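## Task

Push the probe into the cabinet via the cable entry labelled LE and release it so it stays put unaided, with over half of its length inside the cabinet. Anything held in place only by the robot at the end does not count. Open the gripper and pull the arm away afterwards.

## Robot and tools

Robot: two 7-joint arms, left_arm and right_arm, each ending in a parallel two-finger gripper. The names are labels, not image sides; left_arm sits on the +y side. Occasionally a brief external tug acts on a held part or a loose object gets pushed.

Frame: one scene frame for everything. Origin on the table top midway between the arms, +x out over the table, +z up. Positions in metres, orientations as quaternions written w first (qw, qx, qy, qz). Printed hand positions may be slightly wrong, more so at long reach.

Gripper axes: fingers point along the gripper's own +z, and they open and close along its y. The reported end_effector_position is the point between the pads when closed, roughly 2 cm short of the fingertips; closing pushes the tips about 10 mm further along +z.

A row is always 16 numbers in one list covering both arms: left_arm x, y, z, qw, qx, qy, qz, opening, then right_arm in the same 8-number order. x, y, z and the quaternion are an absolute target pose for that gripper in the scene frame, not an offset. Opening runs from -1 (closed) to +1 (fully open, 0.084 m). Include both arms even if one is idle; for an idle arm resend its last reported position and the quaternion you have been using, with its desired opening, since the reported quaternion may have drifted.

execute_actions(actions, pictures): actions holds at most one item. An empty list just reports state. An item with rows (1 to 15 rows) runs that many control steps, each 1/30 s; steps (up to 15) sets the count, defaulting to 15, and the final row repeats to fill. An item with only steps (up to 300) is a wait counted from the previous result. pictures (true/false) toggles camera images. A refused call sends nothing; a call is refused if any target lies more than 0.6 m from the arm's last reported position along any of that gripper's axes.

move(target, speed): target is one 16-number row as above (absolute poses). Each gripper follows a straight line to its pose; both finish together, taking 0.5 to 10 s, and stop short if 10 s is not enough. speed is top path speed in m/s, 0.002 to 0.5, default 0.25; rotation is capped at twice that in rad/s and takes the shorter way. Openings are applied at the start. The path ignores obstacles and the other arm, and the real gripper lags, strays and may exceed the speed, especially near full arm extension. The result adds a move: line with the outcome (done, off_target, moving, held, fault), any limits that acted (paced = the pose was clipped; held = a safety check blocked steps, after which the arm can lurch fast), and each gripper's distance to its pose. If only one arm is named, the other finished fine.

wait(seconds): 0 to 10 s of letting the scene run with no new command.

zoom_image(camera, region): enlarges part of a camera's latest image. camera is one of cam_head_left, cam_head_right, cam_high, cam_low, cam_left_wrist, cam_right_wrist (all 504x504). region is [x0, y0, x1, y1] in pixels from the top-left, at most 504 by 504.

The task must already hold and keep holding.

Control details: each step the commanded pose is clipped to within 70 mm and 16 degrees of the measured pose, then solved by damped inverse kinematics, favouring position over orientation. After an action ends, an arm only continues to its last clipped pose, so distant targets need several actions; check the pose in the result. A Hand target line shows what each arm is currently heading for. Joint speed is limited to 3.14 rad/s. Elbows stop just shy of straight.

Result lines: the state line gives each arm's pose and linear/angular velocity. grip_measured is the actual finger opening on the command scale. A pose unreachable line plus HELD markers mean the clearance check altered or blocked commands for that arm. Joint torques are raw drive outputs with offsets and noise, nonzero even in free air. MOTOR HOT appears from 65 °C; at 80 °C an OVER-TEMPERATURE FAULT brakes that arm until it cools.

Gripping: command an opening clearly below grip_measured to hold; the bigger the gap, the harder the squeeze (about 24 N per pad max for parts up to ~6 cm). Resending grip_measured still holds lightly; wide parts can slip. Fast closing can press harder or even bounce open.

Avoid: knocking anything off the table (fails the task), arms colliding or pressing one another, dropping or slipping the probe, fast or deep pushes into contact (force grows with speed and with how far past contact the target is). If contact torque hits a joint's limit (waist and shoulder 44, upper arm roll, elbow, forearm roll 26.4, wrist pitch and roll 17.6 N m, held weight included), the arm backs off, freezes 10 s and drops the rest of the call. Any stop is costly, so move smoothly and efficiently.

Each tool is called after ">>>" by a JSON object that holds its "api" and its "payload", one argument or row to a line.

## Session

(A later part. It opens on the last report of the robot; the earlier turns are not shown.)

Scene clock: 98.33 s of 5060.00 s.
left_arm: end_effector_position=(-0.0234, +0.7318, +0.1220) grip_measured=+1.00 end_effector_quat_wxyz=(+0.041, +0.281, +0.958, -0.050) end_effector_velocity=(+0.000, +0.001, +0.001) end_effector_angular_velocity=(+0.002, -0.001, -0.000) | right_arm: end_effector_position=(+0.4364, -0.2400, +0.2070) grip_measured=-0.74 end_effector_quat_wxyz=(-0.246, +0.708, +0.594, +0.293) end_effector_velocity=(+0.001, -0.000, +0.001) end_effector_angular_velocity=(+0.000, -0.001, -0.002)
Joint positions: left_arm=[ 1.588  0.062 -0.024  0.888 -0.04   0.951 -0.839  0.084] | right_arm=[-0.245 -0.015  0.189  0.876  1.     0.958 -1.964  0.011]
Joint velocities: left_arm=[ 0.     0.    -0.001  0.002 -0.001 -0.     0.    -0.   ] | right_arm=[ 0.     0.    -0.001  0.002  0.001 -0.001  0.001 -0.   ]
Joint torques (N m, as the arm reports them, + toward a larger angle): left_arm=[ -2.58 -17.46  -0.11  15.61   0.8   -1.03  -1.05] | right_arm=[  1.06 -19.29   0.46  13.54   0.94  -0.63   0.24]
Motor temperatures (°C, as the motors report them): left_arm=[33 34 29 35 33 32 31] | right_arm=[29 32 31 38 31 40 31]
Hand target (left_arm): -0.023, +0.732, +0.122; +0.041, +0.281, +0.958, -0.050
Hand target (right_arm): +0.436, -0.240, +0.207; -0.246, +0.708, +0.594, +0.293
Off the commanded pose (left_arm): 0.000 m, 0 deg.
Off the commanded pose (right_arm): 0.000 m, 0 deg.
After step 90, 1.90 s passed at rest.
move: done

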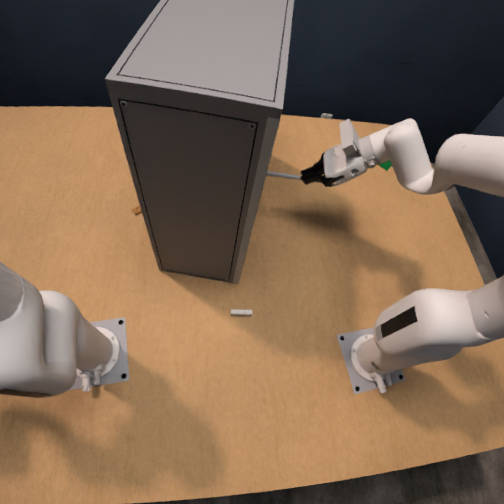

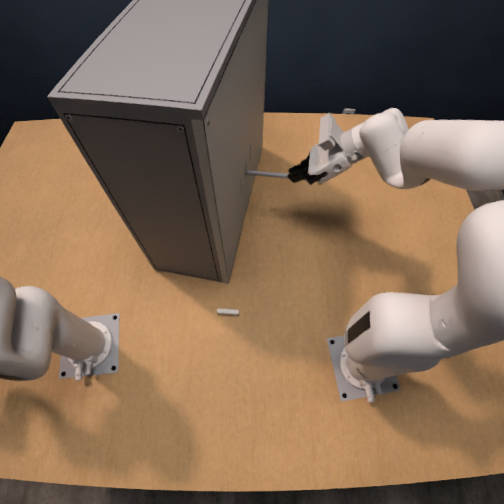

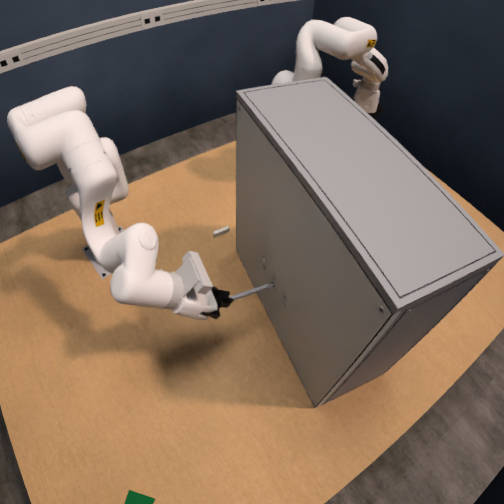

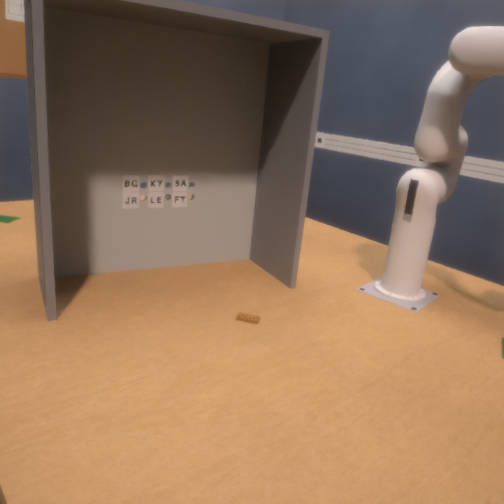

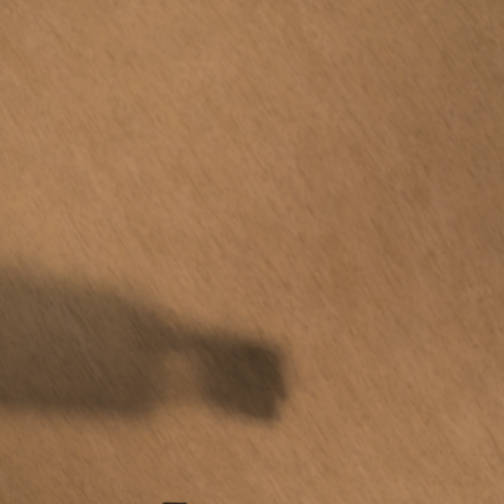

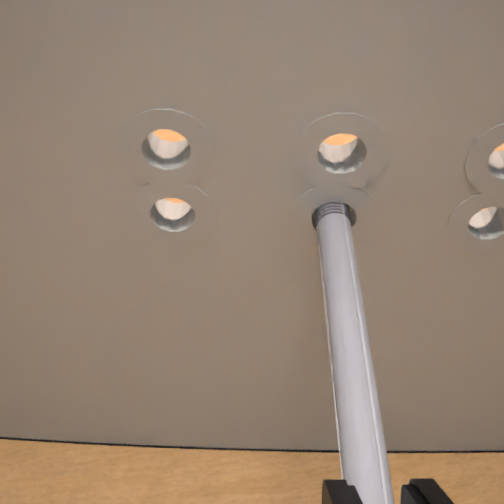

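>>> {"api": "move", "payload": {
  "target": [-0.0234,0.7318,0.122,0.041,0.281,0.958,-0.05,1,0.448,-0.181,0.203,-0.246,0.708,0.594,0.293,-1],
  "speed": 0.02
}}

Scene clock: 108.17 s of 5060.00 s.
left_arm: end_effector_position=(-0.0234, +0.7318, +0.1220) grip_measured=+1.00 end_effector_quat_wxyz=(+0.041, +0.281, +0.958, -0.050) end_effector_velocity=(+0.001, +0.000, +0.000) end_effector_angular_velocity=(+0.001, -0.001, +0.000) | right_arm: end_effector_position=(+0.4478, -0.1809, +0.2030) grip_measured=-0.74 end_effector_quat_wxyz=(-0.246, +0.708, +0.594, +0.293) end_effector_velocity=(+0.000, -0.000, -0.000) end_effector_angular_velocity=(-0.002, -0.000, -0.000)
Joint positions: left_arm=[ 1.588  0.062 -0.024  0.888 -0.04   0.951 -0.839  0.084] | right_arm=[-0.168  0.051  0.264  0.928  1.04   0.843 -1.893  0.011]
Joint velocities: left_arm=[ 0.    -0.    -0.001 -0.    -0.002 -0.    -0.    -0.   ] | right_arm=[ 0.     0.001 -0.     0.001 -0.002 -0.001  0.001 -0.   ]
Joint torques (N m, as the arm reports them, + toward a larger angle): left_arm=[ -2.66 -17.39  -0.22  15.59   0.52  -1.    -1.07] | right_arm=[  0.63 -20.56   0.44  13.77   0.75  -1.2    0.31]
Motor temperatures (°C, as the motors report them): left_arm=[33 34 29 35 33 32 31] | right_arm=[29 32 31 39 31 40 31]
Hand target (left_arm): -0.023, +0.732, +0.122; +0.041, +0.281, +0.958, -0.050
Hand target (right_arm): +0.448, -0.181, +0.203; -0.246, +0.708, +0.594, +0.293
Off the commanded pose (left_arm): 0.000 m, 0 deg.
Off the commanded pose (right_arm): 0.000 m, 0 deg.
After step 90, 3.57 s passed at rest.
move: done

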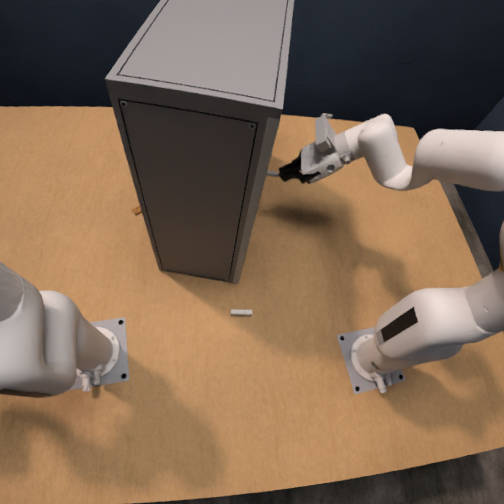

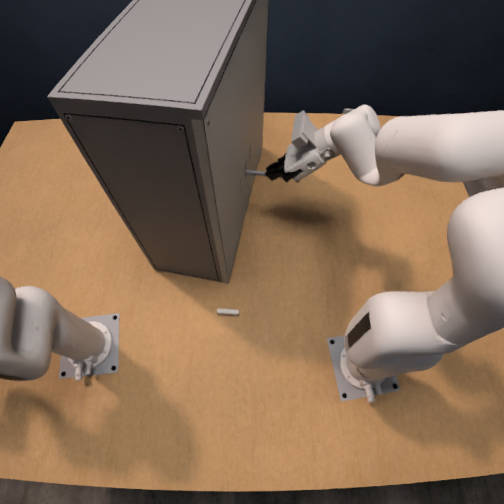

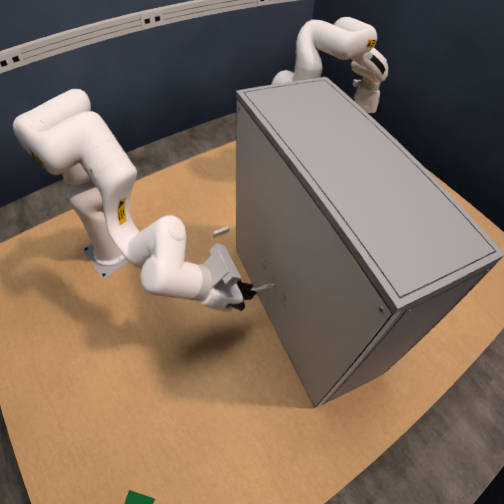

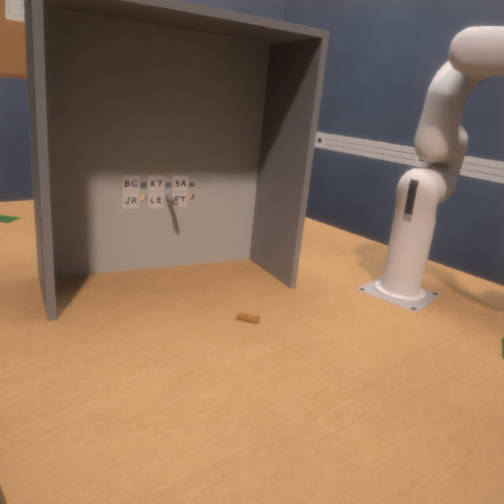

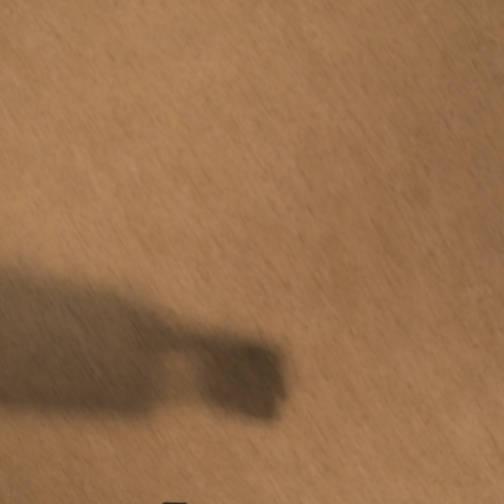

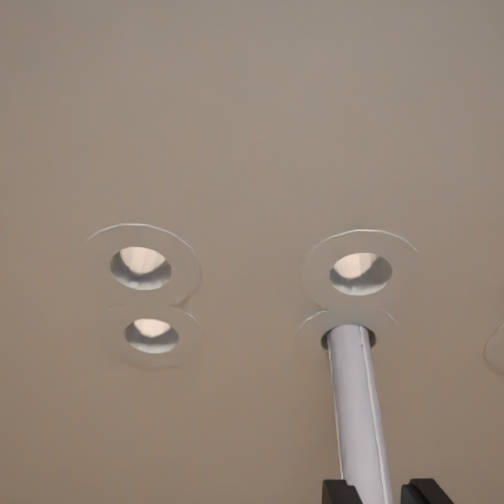

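>>> {"api": "move", "payload": {
  "target": [-0.0234,0.7318,0.122,0.041,0.281,0.958,-0.05,1,0.4575,-0.127,0.201,-0.246,0.708,0.594,0.293,-1],
  "speed": 0.02
}}

>>> {"api": "zoom_image", "payload": {
  "camera": "cam_high",
  "region": [190,220,310,330]
}}

Scene clock: 118.03 s of 5060.00 s.
left_arm: end_effector_position=(-0.0234, +0.7318, +0.1220) grip_measured=+1.00 end_effector_quat_wxyz=(+0.041, +0.281, +0.958, -0.050) end_effector_velocity=(+0.000, -0.000, -0.000) end_effector_angular_velocity=(-0.001, +0.001, -0.003) | right_arm: end_effector_position=(+0.4573, -0.1274, +0.2008) grip_measured=-0.74 end_effector_quat_wxyz=(-0.246, +0.708, +0.594, +0.293) end_effector_velocity=(+0.001, -0.001, -0.001) end_effector_angular_velocity=(-0.003, -0.000, -0.001)
Joint positions: left_arm=[ 1.588  0.062 -0.024  0.888 -0.04   0.951 -0.839  0.084] | right_arm=[-0.097  0.128  0.321  0.998  1.046  0.741 -1.817  0.011]
Joint velocities: left_arm=[-0.     0.    -0.001 -0.     0.002  0.001 -0.     0.   ] | right_arm=[ 0.002  0.001 -0.002  0.    -0.003 -0.002  0.001 -0.   ]
Joint torques (N m, as the arm reports them, + toward a larger angle): left_arm=[ -2.71 -17.54  -0.25  15.77   0.58  -1.    -1.08] | right_arm=[  2.55 -23.16   3.22  15.61   0.84  -1.54   0.31]
Motor temperatures (°C, as the motors report them): left_arm=[33 34 29 35 33 32 31] | right_arm=[29 32 31 39 31 40 31]
Hand target (left_arm): -0.023, +0.732, +0.122; +0.041, +0.281, +0.958, -0.050
Hand target (right_arm): +0.457, -0.127, +0.201; -0.246, +0.708, +0.594, +0.293
Off the commanded pose (left_arm): 0.000 m, 0 deg.
Off the commanded pose (right_arm): 0.001 m, 0 deg.
After step 90, 3.90 s passed at rest.
move: done

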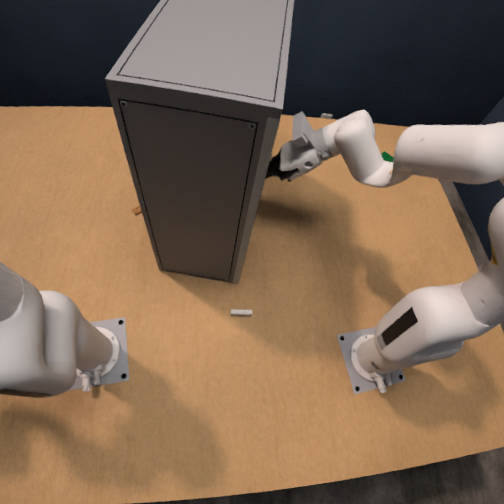

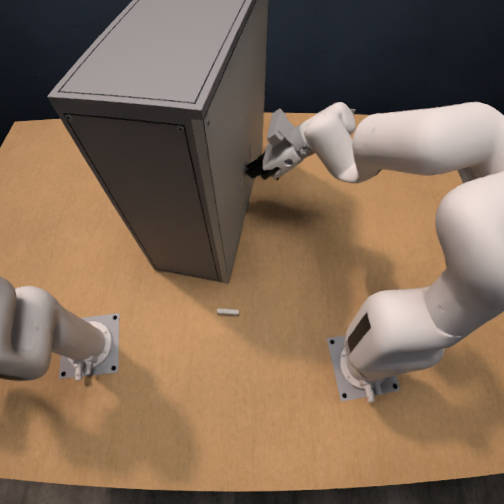

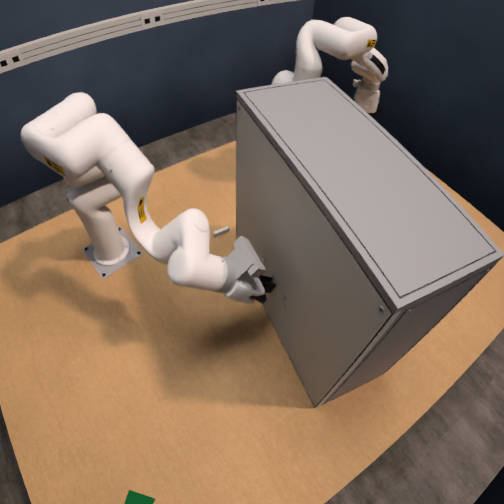

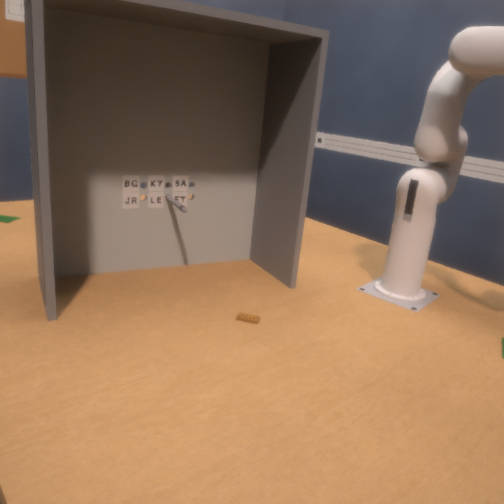

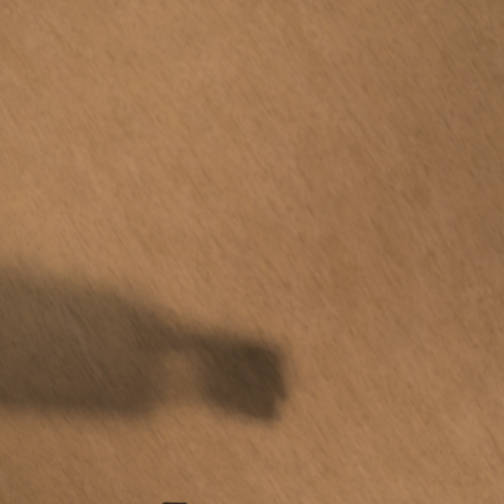

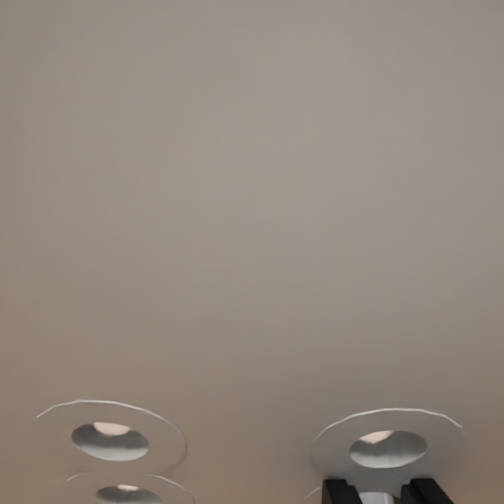

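Region (190, 220, 310, 330) of cam_high's 504x504 image, scaled by 4.200, with more detail than that image has; it fills the top 462 rows of this view, and the rest is white.

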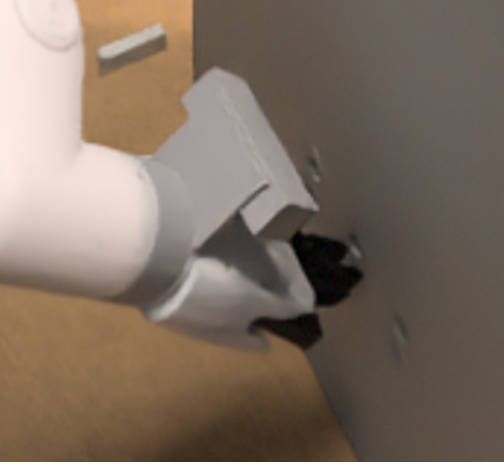

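>>> {"api": "move", "payload": {
  "target": [-0.0234,0.7318,0.122,0.041,0.281,0.958,-0.05,1,0.457,-0.131,0.201,-0.246,0.708,0.594,0.293,0.3],
  "speed": 0.02
}}

>>> {"api": "move", "payload": {
  "target": [-0.0234,0.7318,0.122,0.041,0.281,0.958,-0.05,1,0.436,-0.25,0.23,-0.246,0.708,0.594,0.293,0.3],
  "speed": 0.1
}}

>>> {"api": "zoom_image", "payload": {
  "camera": "cam_high",
  "region": [190,220,310,330]
}}

Scene clock: 125.53 s of 5060.00 s.
left_arm: end_effector_position=(-0.0234, +0.7318, +0.1220) grip_measured=+1.00 end_effector_quat_wxyz=(+0.041, +0.281, +0.958, -0.050) end_effector_velocity=(+0.000, -0.000, -0.000) end_effector_angular_velocity=(-0.001, +0.001, -0.001) | right_arm: end_effector_position=(+0.4570, -0.1308, +0.2012) grip_measured=+0.29 end_effector_quat_wxyz=(-0.246, +0.708, +0.594, +0.293) end_effector_velocity=(-0.001, -0.000, -0.001) end_effector_angular_velocity=(-0.001, +0.002, +0.001)
Joint positions: left_arm=[ 1.588  0.062 -0.024  0.888 -0.04   0.951 -0.839  0.084] | right_arm=[-0.103  0.123  0.319  0.994  1.047  0.748 -1.823  0.056]
Joint velocities: left_arm=[ 0.    -0.    -0.001 -0.001  0.001 -0.     0.    -0.   ] | right_arm=[-0.001  0.     0.    -0.002 -0.001  0.001 -0.    -0.   ]
Joint torques (N m, as the arm reports them, + toward a larger angle): left_arm=[ -2.69 -17.66  -0.26  15.55   0.74  -1.05  -1.08] | right_arm=[  0.61 -21.25   1.    13.03   0.34  -1.26   0.32]
Motor temperatures (°C, as the motors report them): left_arm=[33 34 29 35 33 32 31] | right_arm=[29 32 31 39 31 40 31]
Hand target (left_arm): -0.023, +0.732, +0.122; +0.041, +0.281, +0.958, -0.050
Hand target (right_arm): +0.457, -0.131, +0.201; -0.246, +0.708, +0.594, +0.293
Off the commanded pose (left_arm): 0.000 m, 0 deg.
Off the commanded pose (right_arm): 0.000 m, 0 deg.
After step 90, 3.80 s passed at rest.
move: done

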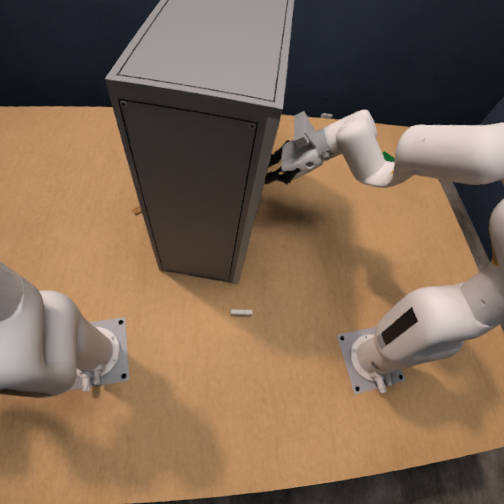

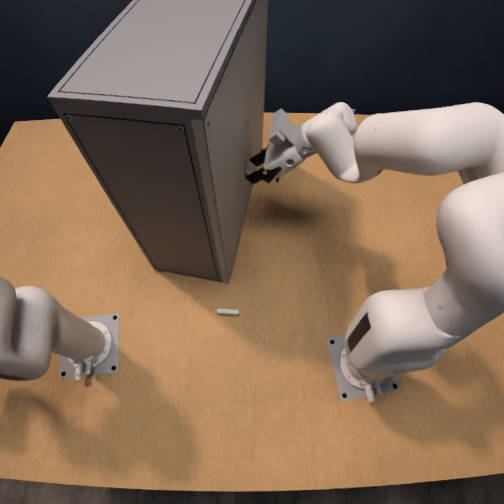

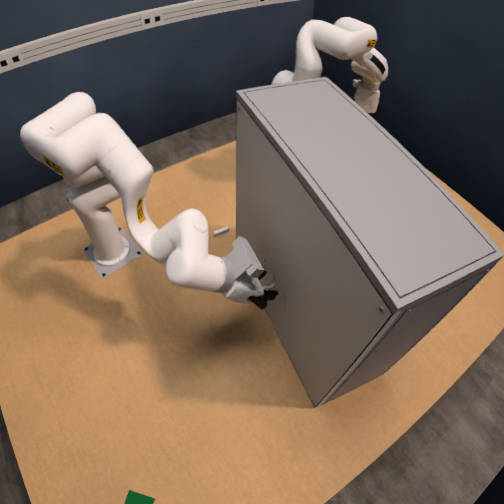

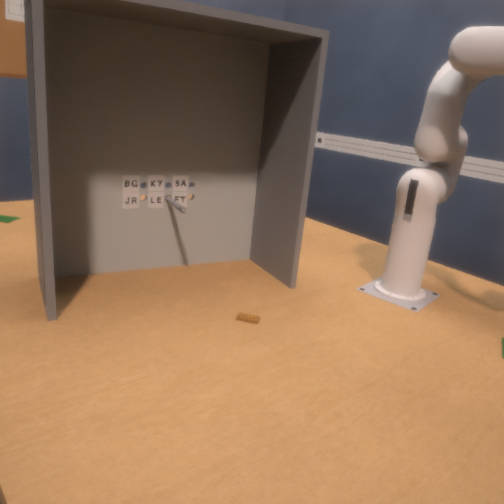

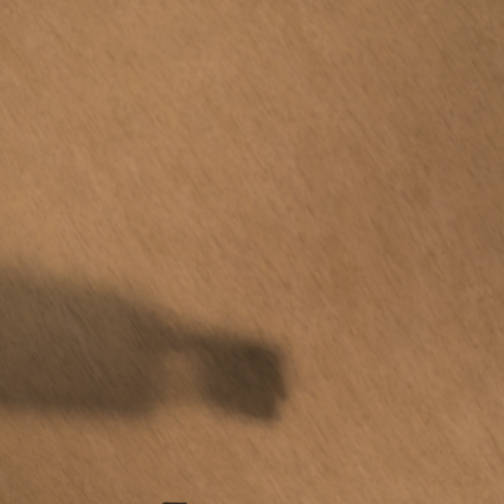

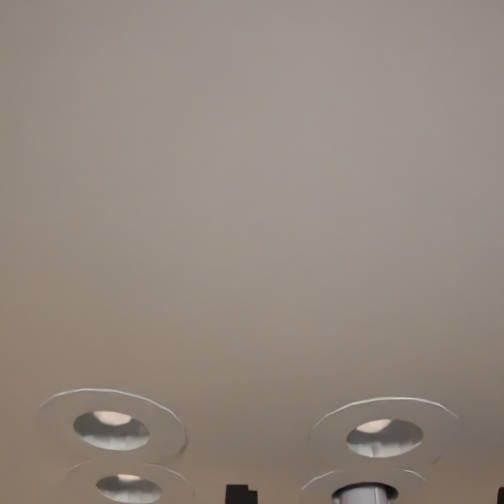

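Scene clock: 127.13 s of 5060.00 s.
left_arm: end_effector_position=(-0.0234, +0.7318, +0.1220) grip_measured=+1.00 end_effector_quat_wxyz=(+0.041, +0.281, +0.958, -0.050) end_effector_velocity=(-0.000, +0.000, +0.000) end_effector_angular_velocity=(+0.001, +0.001, -0.001) | right_arm: end_effector_position=(+0.4359, -0.2495, +0.2299) grip_measured=+0.29 end_effector_quat_wxyz=(-0.246, +0.707, +0.594, +0.293) end_effector_velocity=(+0.000, -0.001, +0.001) end_effector_angular_velocity=(+0.002, -0.001, -0.001)
Joint positions: left_arm=[ 1.588  0.062 -0.024  0.888 -0.04   0.951 -0.839  0.084] | right_arm=[-0.26  -0.054  0.171  0.898  0.963  1.017 -1.926  0.056]
Joint velocities: left_arm=[ 0.    -0.001 -0.     0.     0.002  0.     0.     0.   ] | right_arm=[-0.002 -0.    -0.001  0.     0.002  0.002 -0.002  0.   ]
Joint torques (N m, as the arm reports them, + toward a larger angle): left_arm=[ -2.66 -17.49  -0.29  15.63   0.73  -1.06  -1.07] | right_arm=[  0.36 -18.08  -0.53  13.2    0.65  -1.14   0.28]
Motor temperatures (°C, as the motors report them): left_arm=[33 34 29 35 33 32 31] | right_arm=[29 32 31 39 31 40 31]
Hand target (left_arm): -0.023, +0.732, +0.122; +0.041, +0.281, +0.958, -0.050
Hand target (right_arm): +0.436, -0.250, +0.230; -0.246, +0.708, +0.594, +0.293
Off the commanded pose (left_arm): 0.000 m, 0 deg.
Off the commanded pose (right_arm): 0.001 m, 0 deg.
move: done

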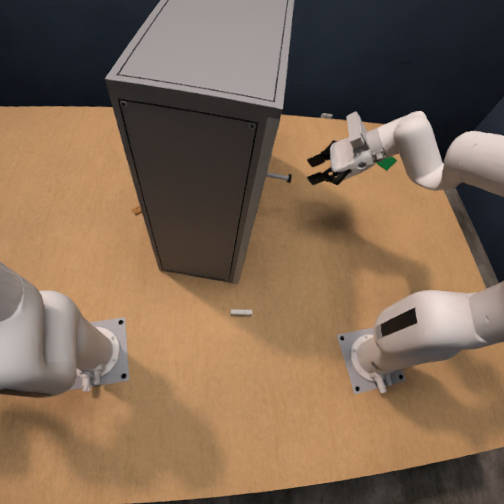

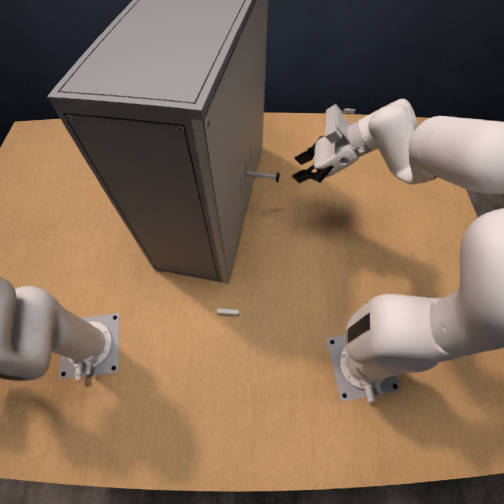

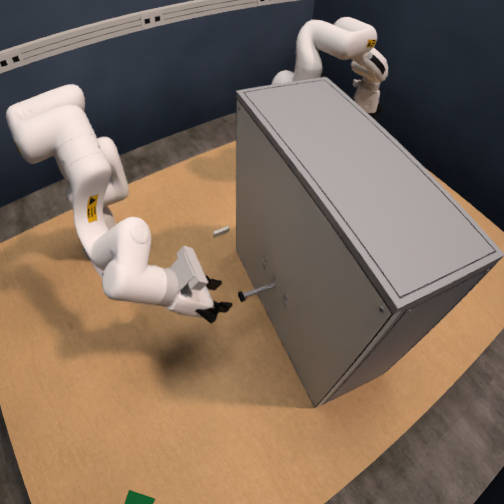

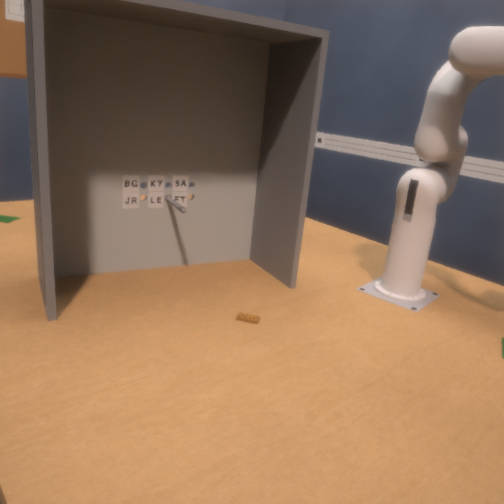

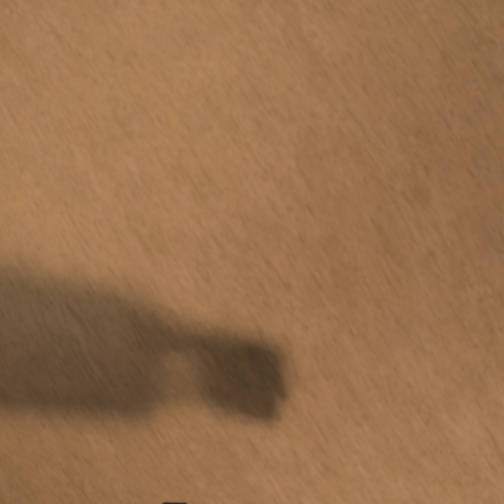

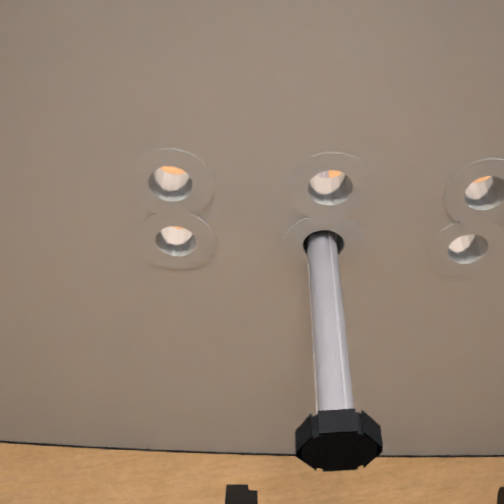

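Region (190, 220, 310, 330) of cam_high's 504x504 image, scaled by 4.200, with more detail than that image has; it fills the top 462 rows of this view, and the rest is white.

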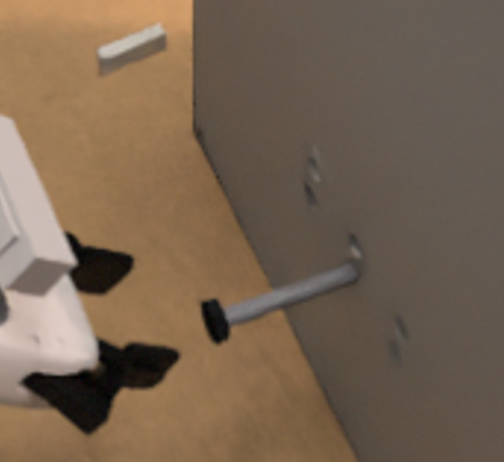

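Push the head in by about 5 cm.

>>> {"api": "move", "payload": {
  "target": [-0.0234,0.7318,0.122,0.041,0.281,0.958,-0.05,1,0.438,-0.235,0.205,-0.246,0.708,0.594,0.293,-1],
  "speed": 0.1
}}

>>> {"api": "move", "payload": {
  "target": [-0.0234,0.7318,0.122,0.041,0.281,0.958,-0.05,1,0.452,-0.155,0.203,-0.246,0.708,0.594,0.293,-1],
  "speed": 0.025
}}

>>> {"api": "move", "payload": {
  "target": [-0.0234,0.7318,0.122,0.041,0.281,0.958,-0.05,1,0.43,-0.3,0.22,-0.246,0.708,0.594,0.293,-1]
}}

Scene clock: 133.67 s of 5060.00 s.
left_arm: end_effector_position=(-0.0234, +0.7318, +0.1220) grip_measured=+1.00 end_effector_quat_wxyz=(+0.041, +0.281, +0.958, -0.050) end_effector_velocity=(+0.000, -0.000, -0.000) end_effector_angular_velocity=(-0.001, -0.000, -0.000) | right_arm: end_effector_position=(+0.4382, -0.2352, +0.2052) grip_measured=-1.00 end_effector_quat_wxyz=(-0.246, +0.708, +0.594, +0.293) end_effector_velocity=(+0.001, +0.000, +0.000) end_effector_angular_velocity=(+0.001, -0.002, -0.002)
Joint positions: left_arm=[ 1.588  0.062 -0.024  0.888 -0.04   0.951 -0.839  0.084] | right_arm=[-0.237 -0.006  0.195  0.88   1.006  0.945 -1.962  0.   ]
Joint velocities: left_arm=[ 0.    -0.    -0.    -0.001  0.    -0.    -0.     0.   ] | right_arm=[-0.     0.     0.001  0.001  0.003 -0.002 -0.     0.   ]
Joint torques (N m, as the arm reports them, + toward a larger angle): left_arm=[ -2.82 -17.57  -0.33  15.72   0.72  -1.03  -1.08] | right_arm=[  0.84 -18.5   -0.07  12.73   0.49  -1.04   0.28]
Motor temperatures (°C, as the motors report them): left_arm=[33 34 29 35 33 32 31] | right_arm=[29 32 31 39 31 40 31]
Hand target (left_arm): -0.023, +0.732, +0.122; +0.041, +0.281, +0.958, -0.050
Hand target (right_arm): +0.438, -0.235, +0.205; -0.246, +0.708, +0.594, +0.293
Off the commanded pose (left_arm): 0.000 m, 0 deg.
Off the commanded pose (right_arm): 0.000 m, 0 deg.
After step 160, 0.43 s passed at rest.
move: done

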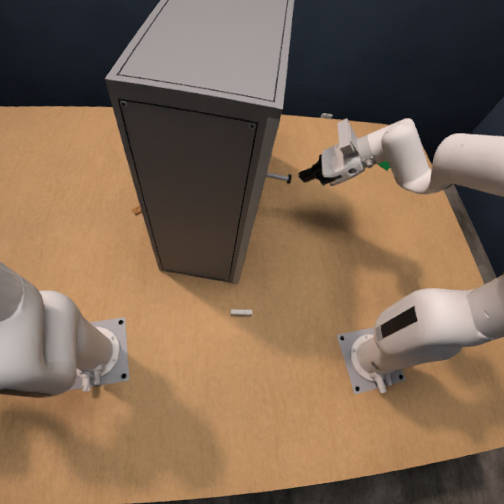

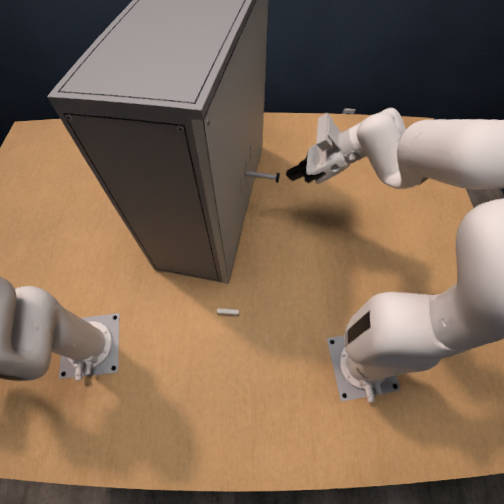

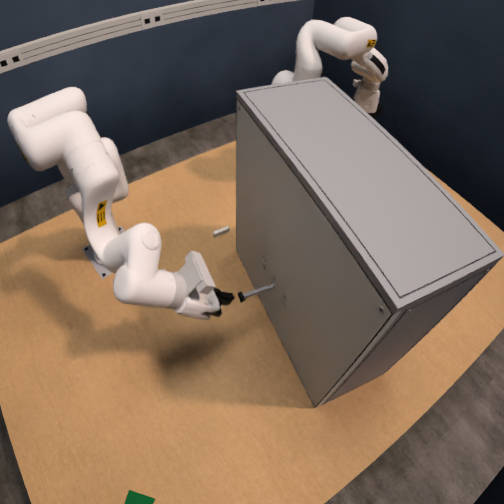

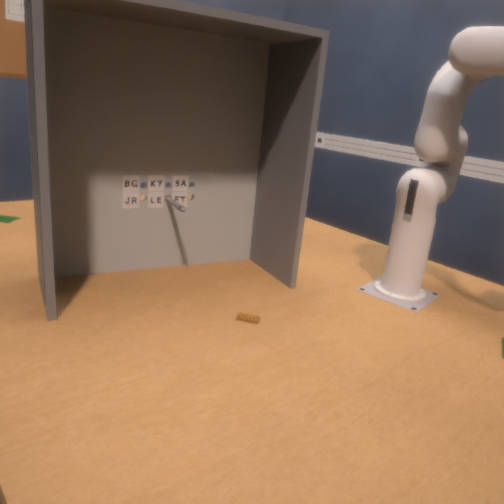

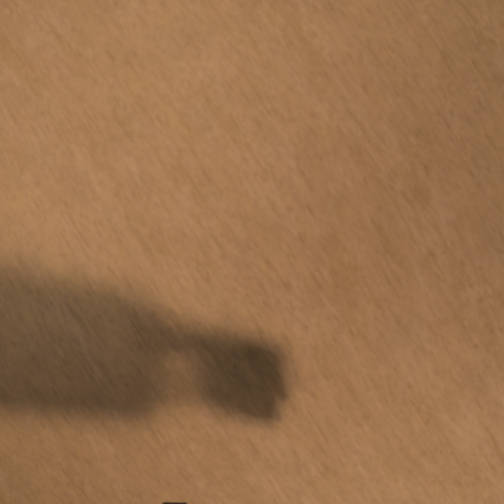

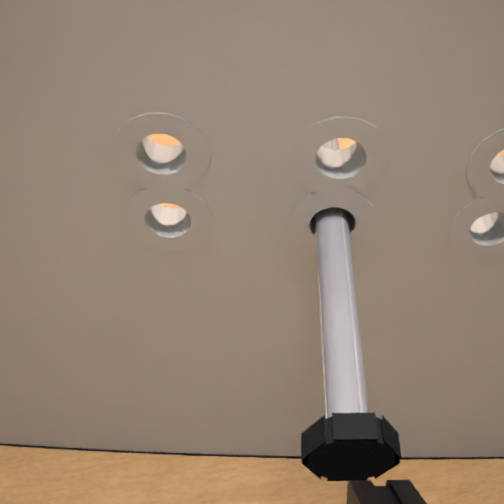

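Scene clock: 137.20 s of 5060.00 s.
left_arm: end_effector_position=(-0.0234, +0.7318, +0.1220) grip_measured=+1.00 end_effector_quat_wxyz=(+0.041, +0.281, +0.958, -0.050) end_effector_velocity=(+0.000, +0.001, +0.001) end_effector_angular_velocity=(+0.002, +0.001, -0.002) | right_arm: end_effector_position=(+0.4519, -0.1550, +0.2030) grip_measured=-1.00 end_effector_quat_wxyz=(-0.246, +0.708, +0.594, +0.293) end_effector_velocity=(+0.001, -0.000, +0.000) end_effector_angular_velocity=(-0.000, -0.001, -0.002)
Joint positions: left_arm=[ 1.588  0.062 -0.024  0.888 -0.04   0.951 -0.839  0.084] | right_arm=[-0.133  0.082  0.293  0.958  1.046  0.795 -1.856  0.   ]
Joint velocities: left_arm=[ 0.    -0.    -0.001  0.002  0.001 -0.    -0.     0.   ] | right_arm=[-0.001  0.001  0.     0.001 -0.001 -0.002  0.001  0.   ]
Joint torques (N m, as the arm reports them, + toward a larger angle): left_arm=[ -2.69 -17.68  -0.34  15.6    0.74  -1.08  -1.06] | right_arm=[  0.48 -20.58   0.64  12.95   0.4   -1.27   0.3 ]
Motor temperatures (°C, as the motors report them): left_arm=[33 34 29 35 33 32 31] | right_arm=[29 32 31 39 31 40 31]
Hand target (left_arm): -0.023, +0.732, +0.122; +0.041, +0.281, +0.958, -0.050
Hand target (right_arm): +0.452, -0.155, +0.203; -0.246, +0.708, +0.594, +0.293
Off the commanded pose (left_arm): 0.000 m, 0 deg.
Off the commanded pose (right_arm): 0.000 m, 0 deg.
move: done

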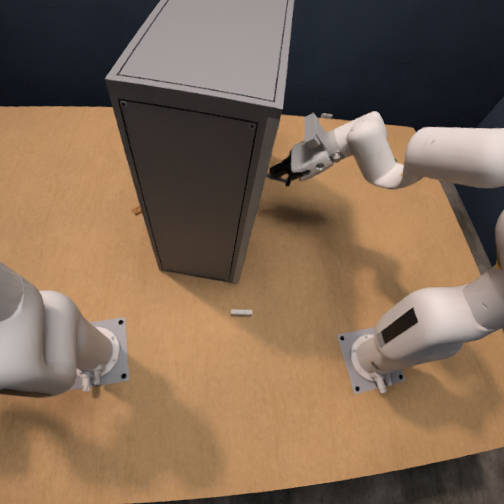

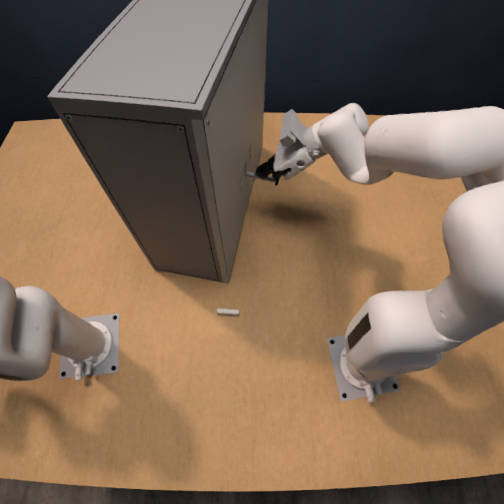

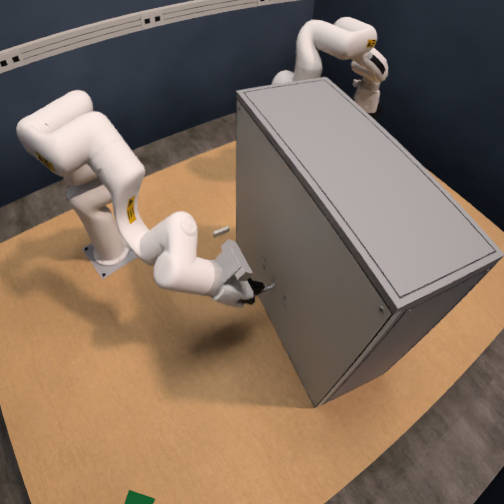

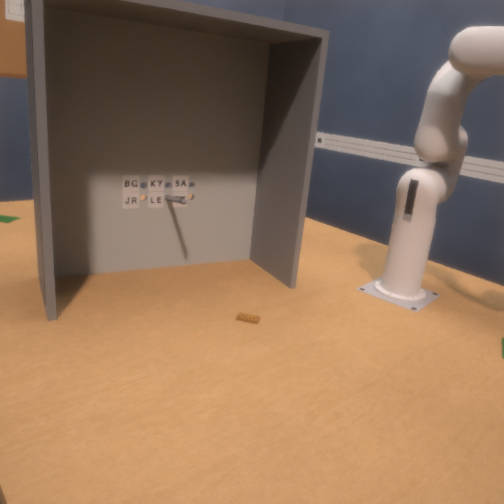

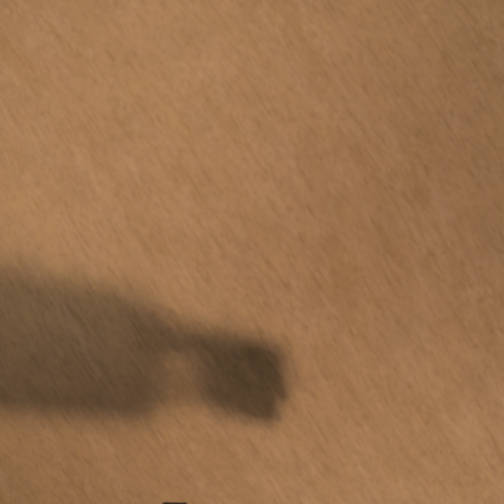

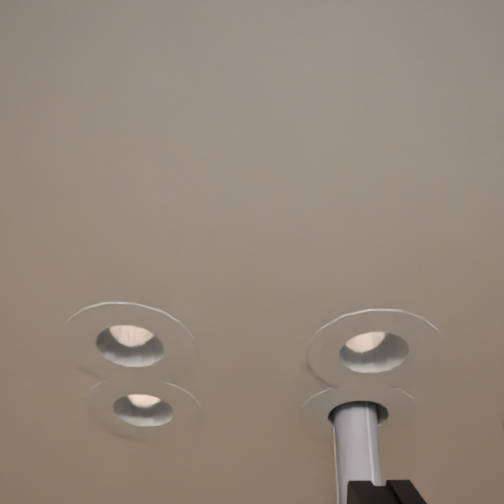

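Scene clock: 138.27 s of 5060.00 s.
left_arm: end_effector_position=(-0.0234, +0.7318, +0.1220) grip_measured=+1.00 end_effector_quat_wxyz=(+0.041, +0.281, +0.958, -0.050) end_effector_velocity=(-0.000, -0.000, -0.000) end_effector_angular_velocity=(-0.001, +0.000, +0.001) | right_arm: end_effector_position=(+0.4300, -0.2992, +0.2199) grip_measured=-1.00 end_effector_quat_wxyz=(-0.246, +0.707, +0.595, +0.293) end_effector_velocity=(+0.002, -0.008, +0.001) end_effector_angular_velocity=(-0.003, -0.003, -0.013)
Joint positions: left_arm=[ 1.588  0.062 -0.024  0.888 -0.04   0.951 -0.839  0.084] | right_arm=[-0.323 -0.05   0.108  0.884  0.927  1.088 -2.011  0.   ]
Joint velocities: left_arm=[-0.     0.001  0.001  0.     0.001 -0.    -0.     0.   ] | right_arm=[-0.008 -0.001 -0.008  0.002 -0.004 -0.    -0.001  0.   ]
Joint torques (N m, as the arm reports them, + toward a larger angle): left_arm=[ -2.57 -17.55  -0.33  15.55   0.68  -1.04  -1.09] | right_arm=[  0.54 -17.95  -0.16  12.88   0.73  -0.98   0.28]
Motor temperatures (°C, as the motors report them): left_arm=[33 34 29 35 33 32 31] | right_arm=[29 32 31 39 31 40 31]
Hand target (left_arm): -0.023, +0.732, +0.122; +0.041, +0.281, +0.958, -0.050
Hand target (right_arm): +0.430, -0.300, +0.220; -0.246, +0.708, +0.594, +0.293
Off the commanded pose (left_arm): 0.000 m, 0 deg.
Off the commanded pose (right_arm): 0.001 m, 0 deg.
move: done

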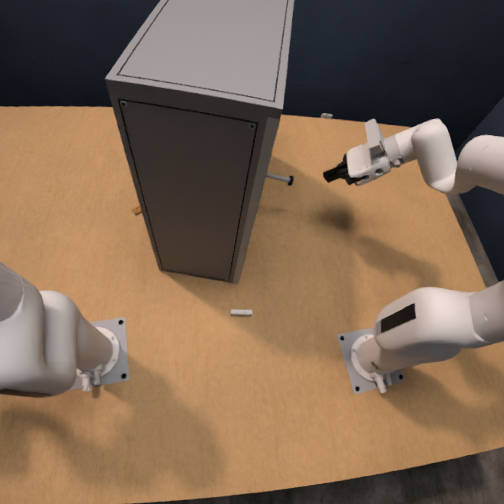

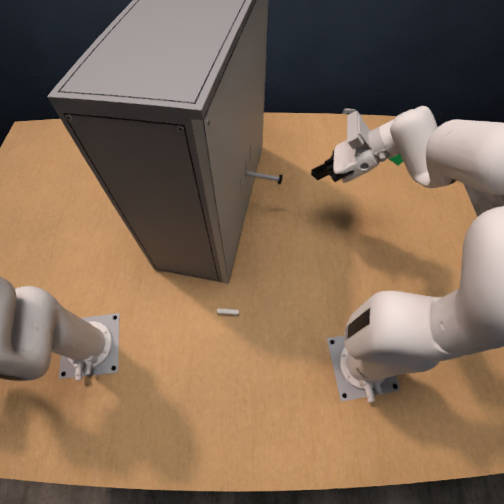

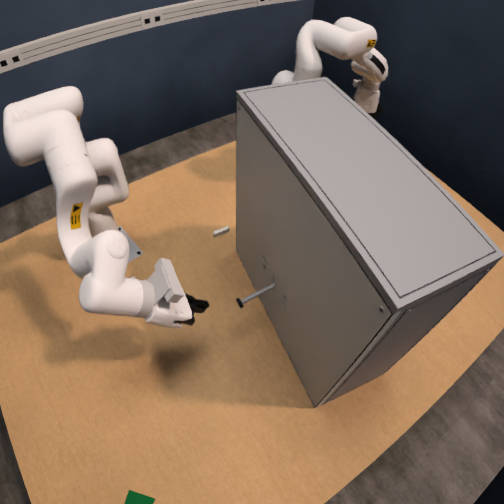

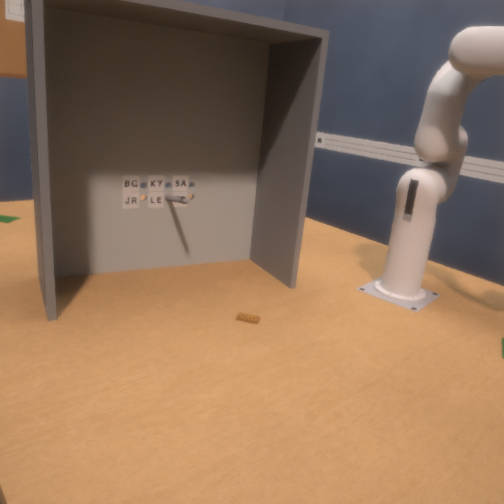

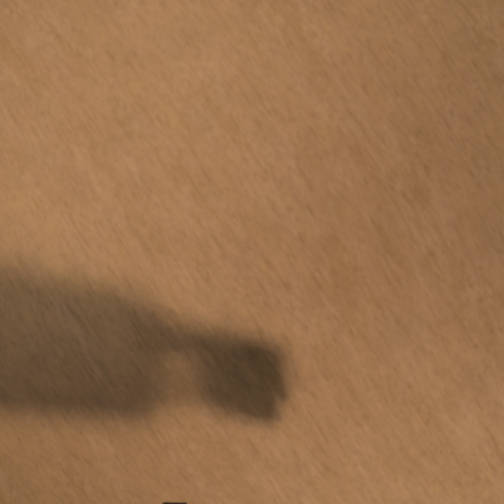

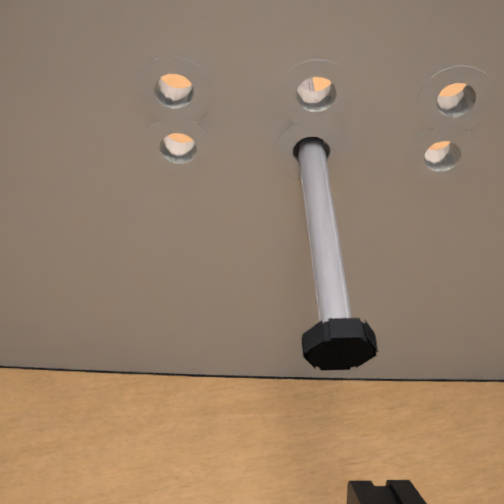

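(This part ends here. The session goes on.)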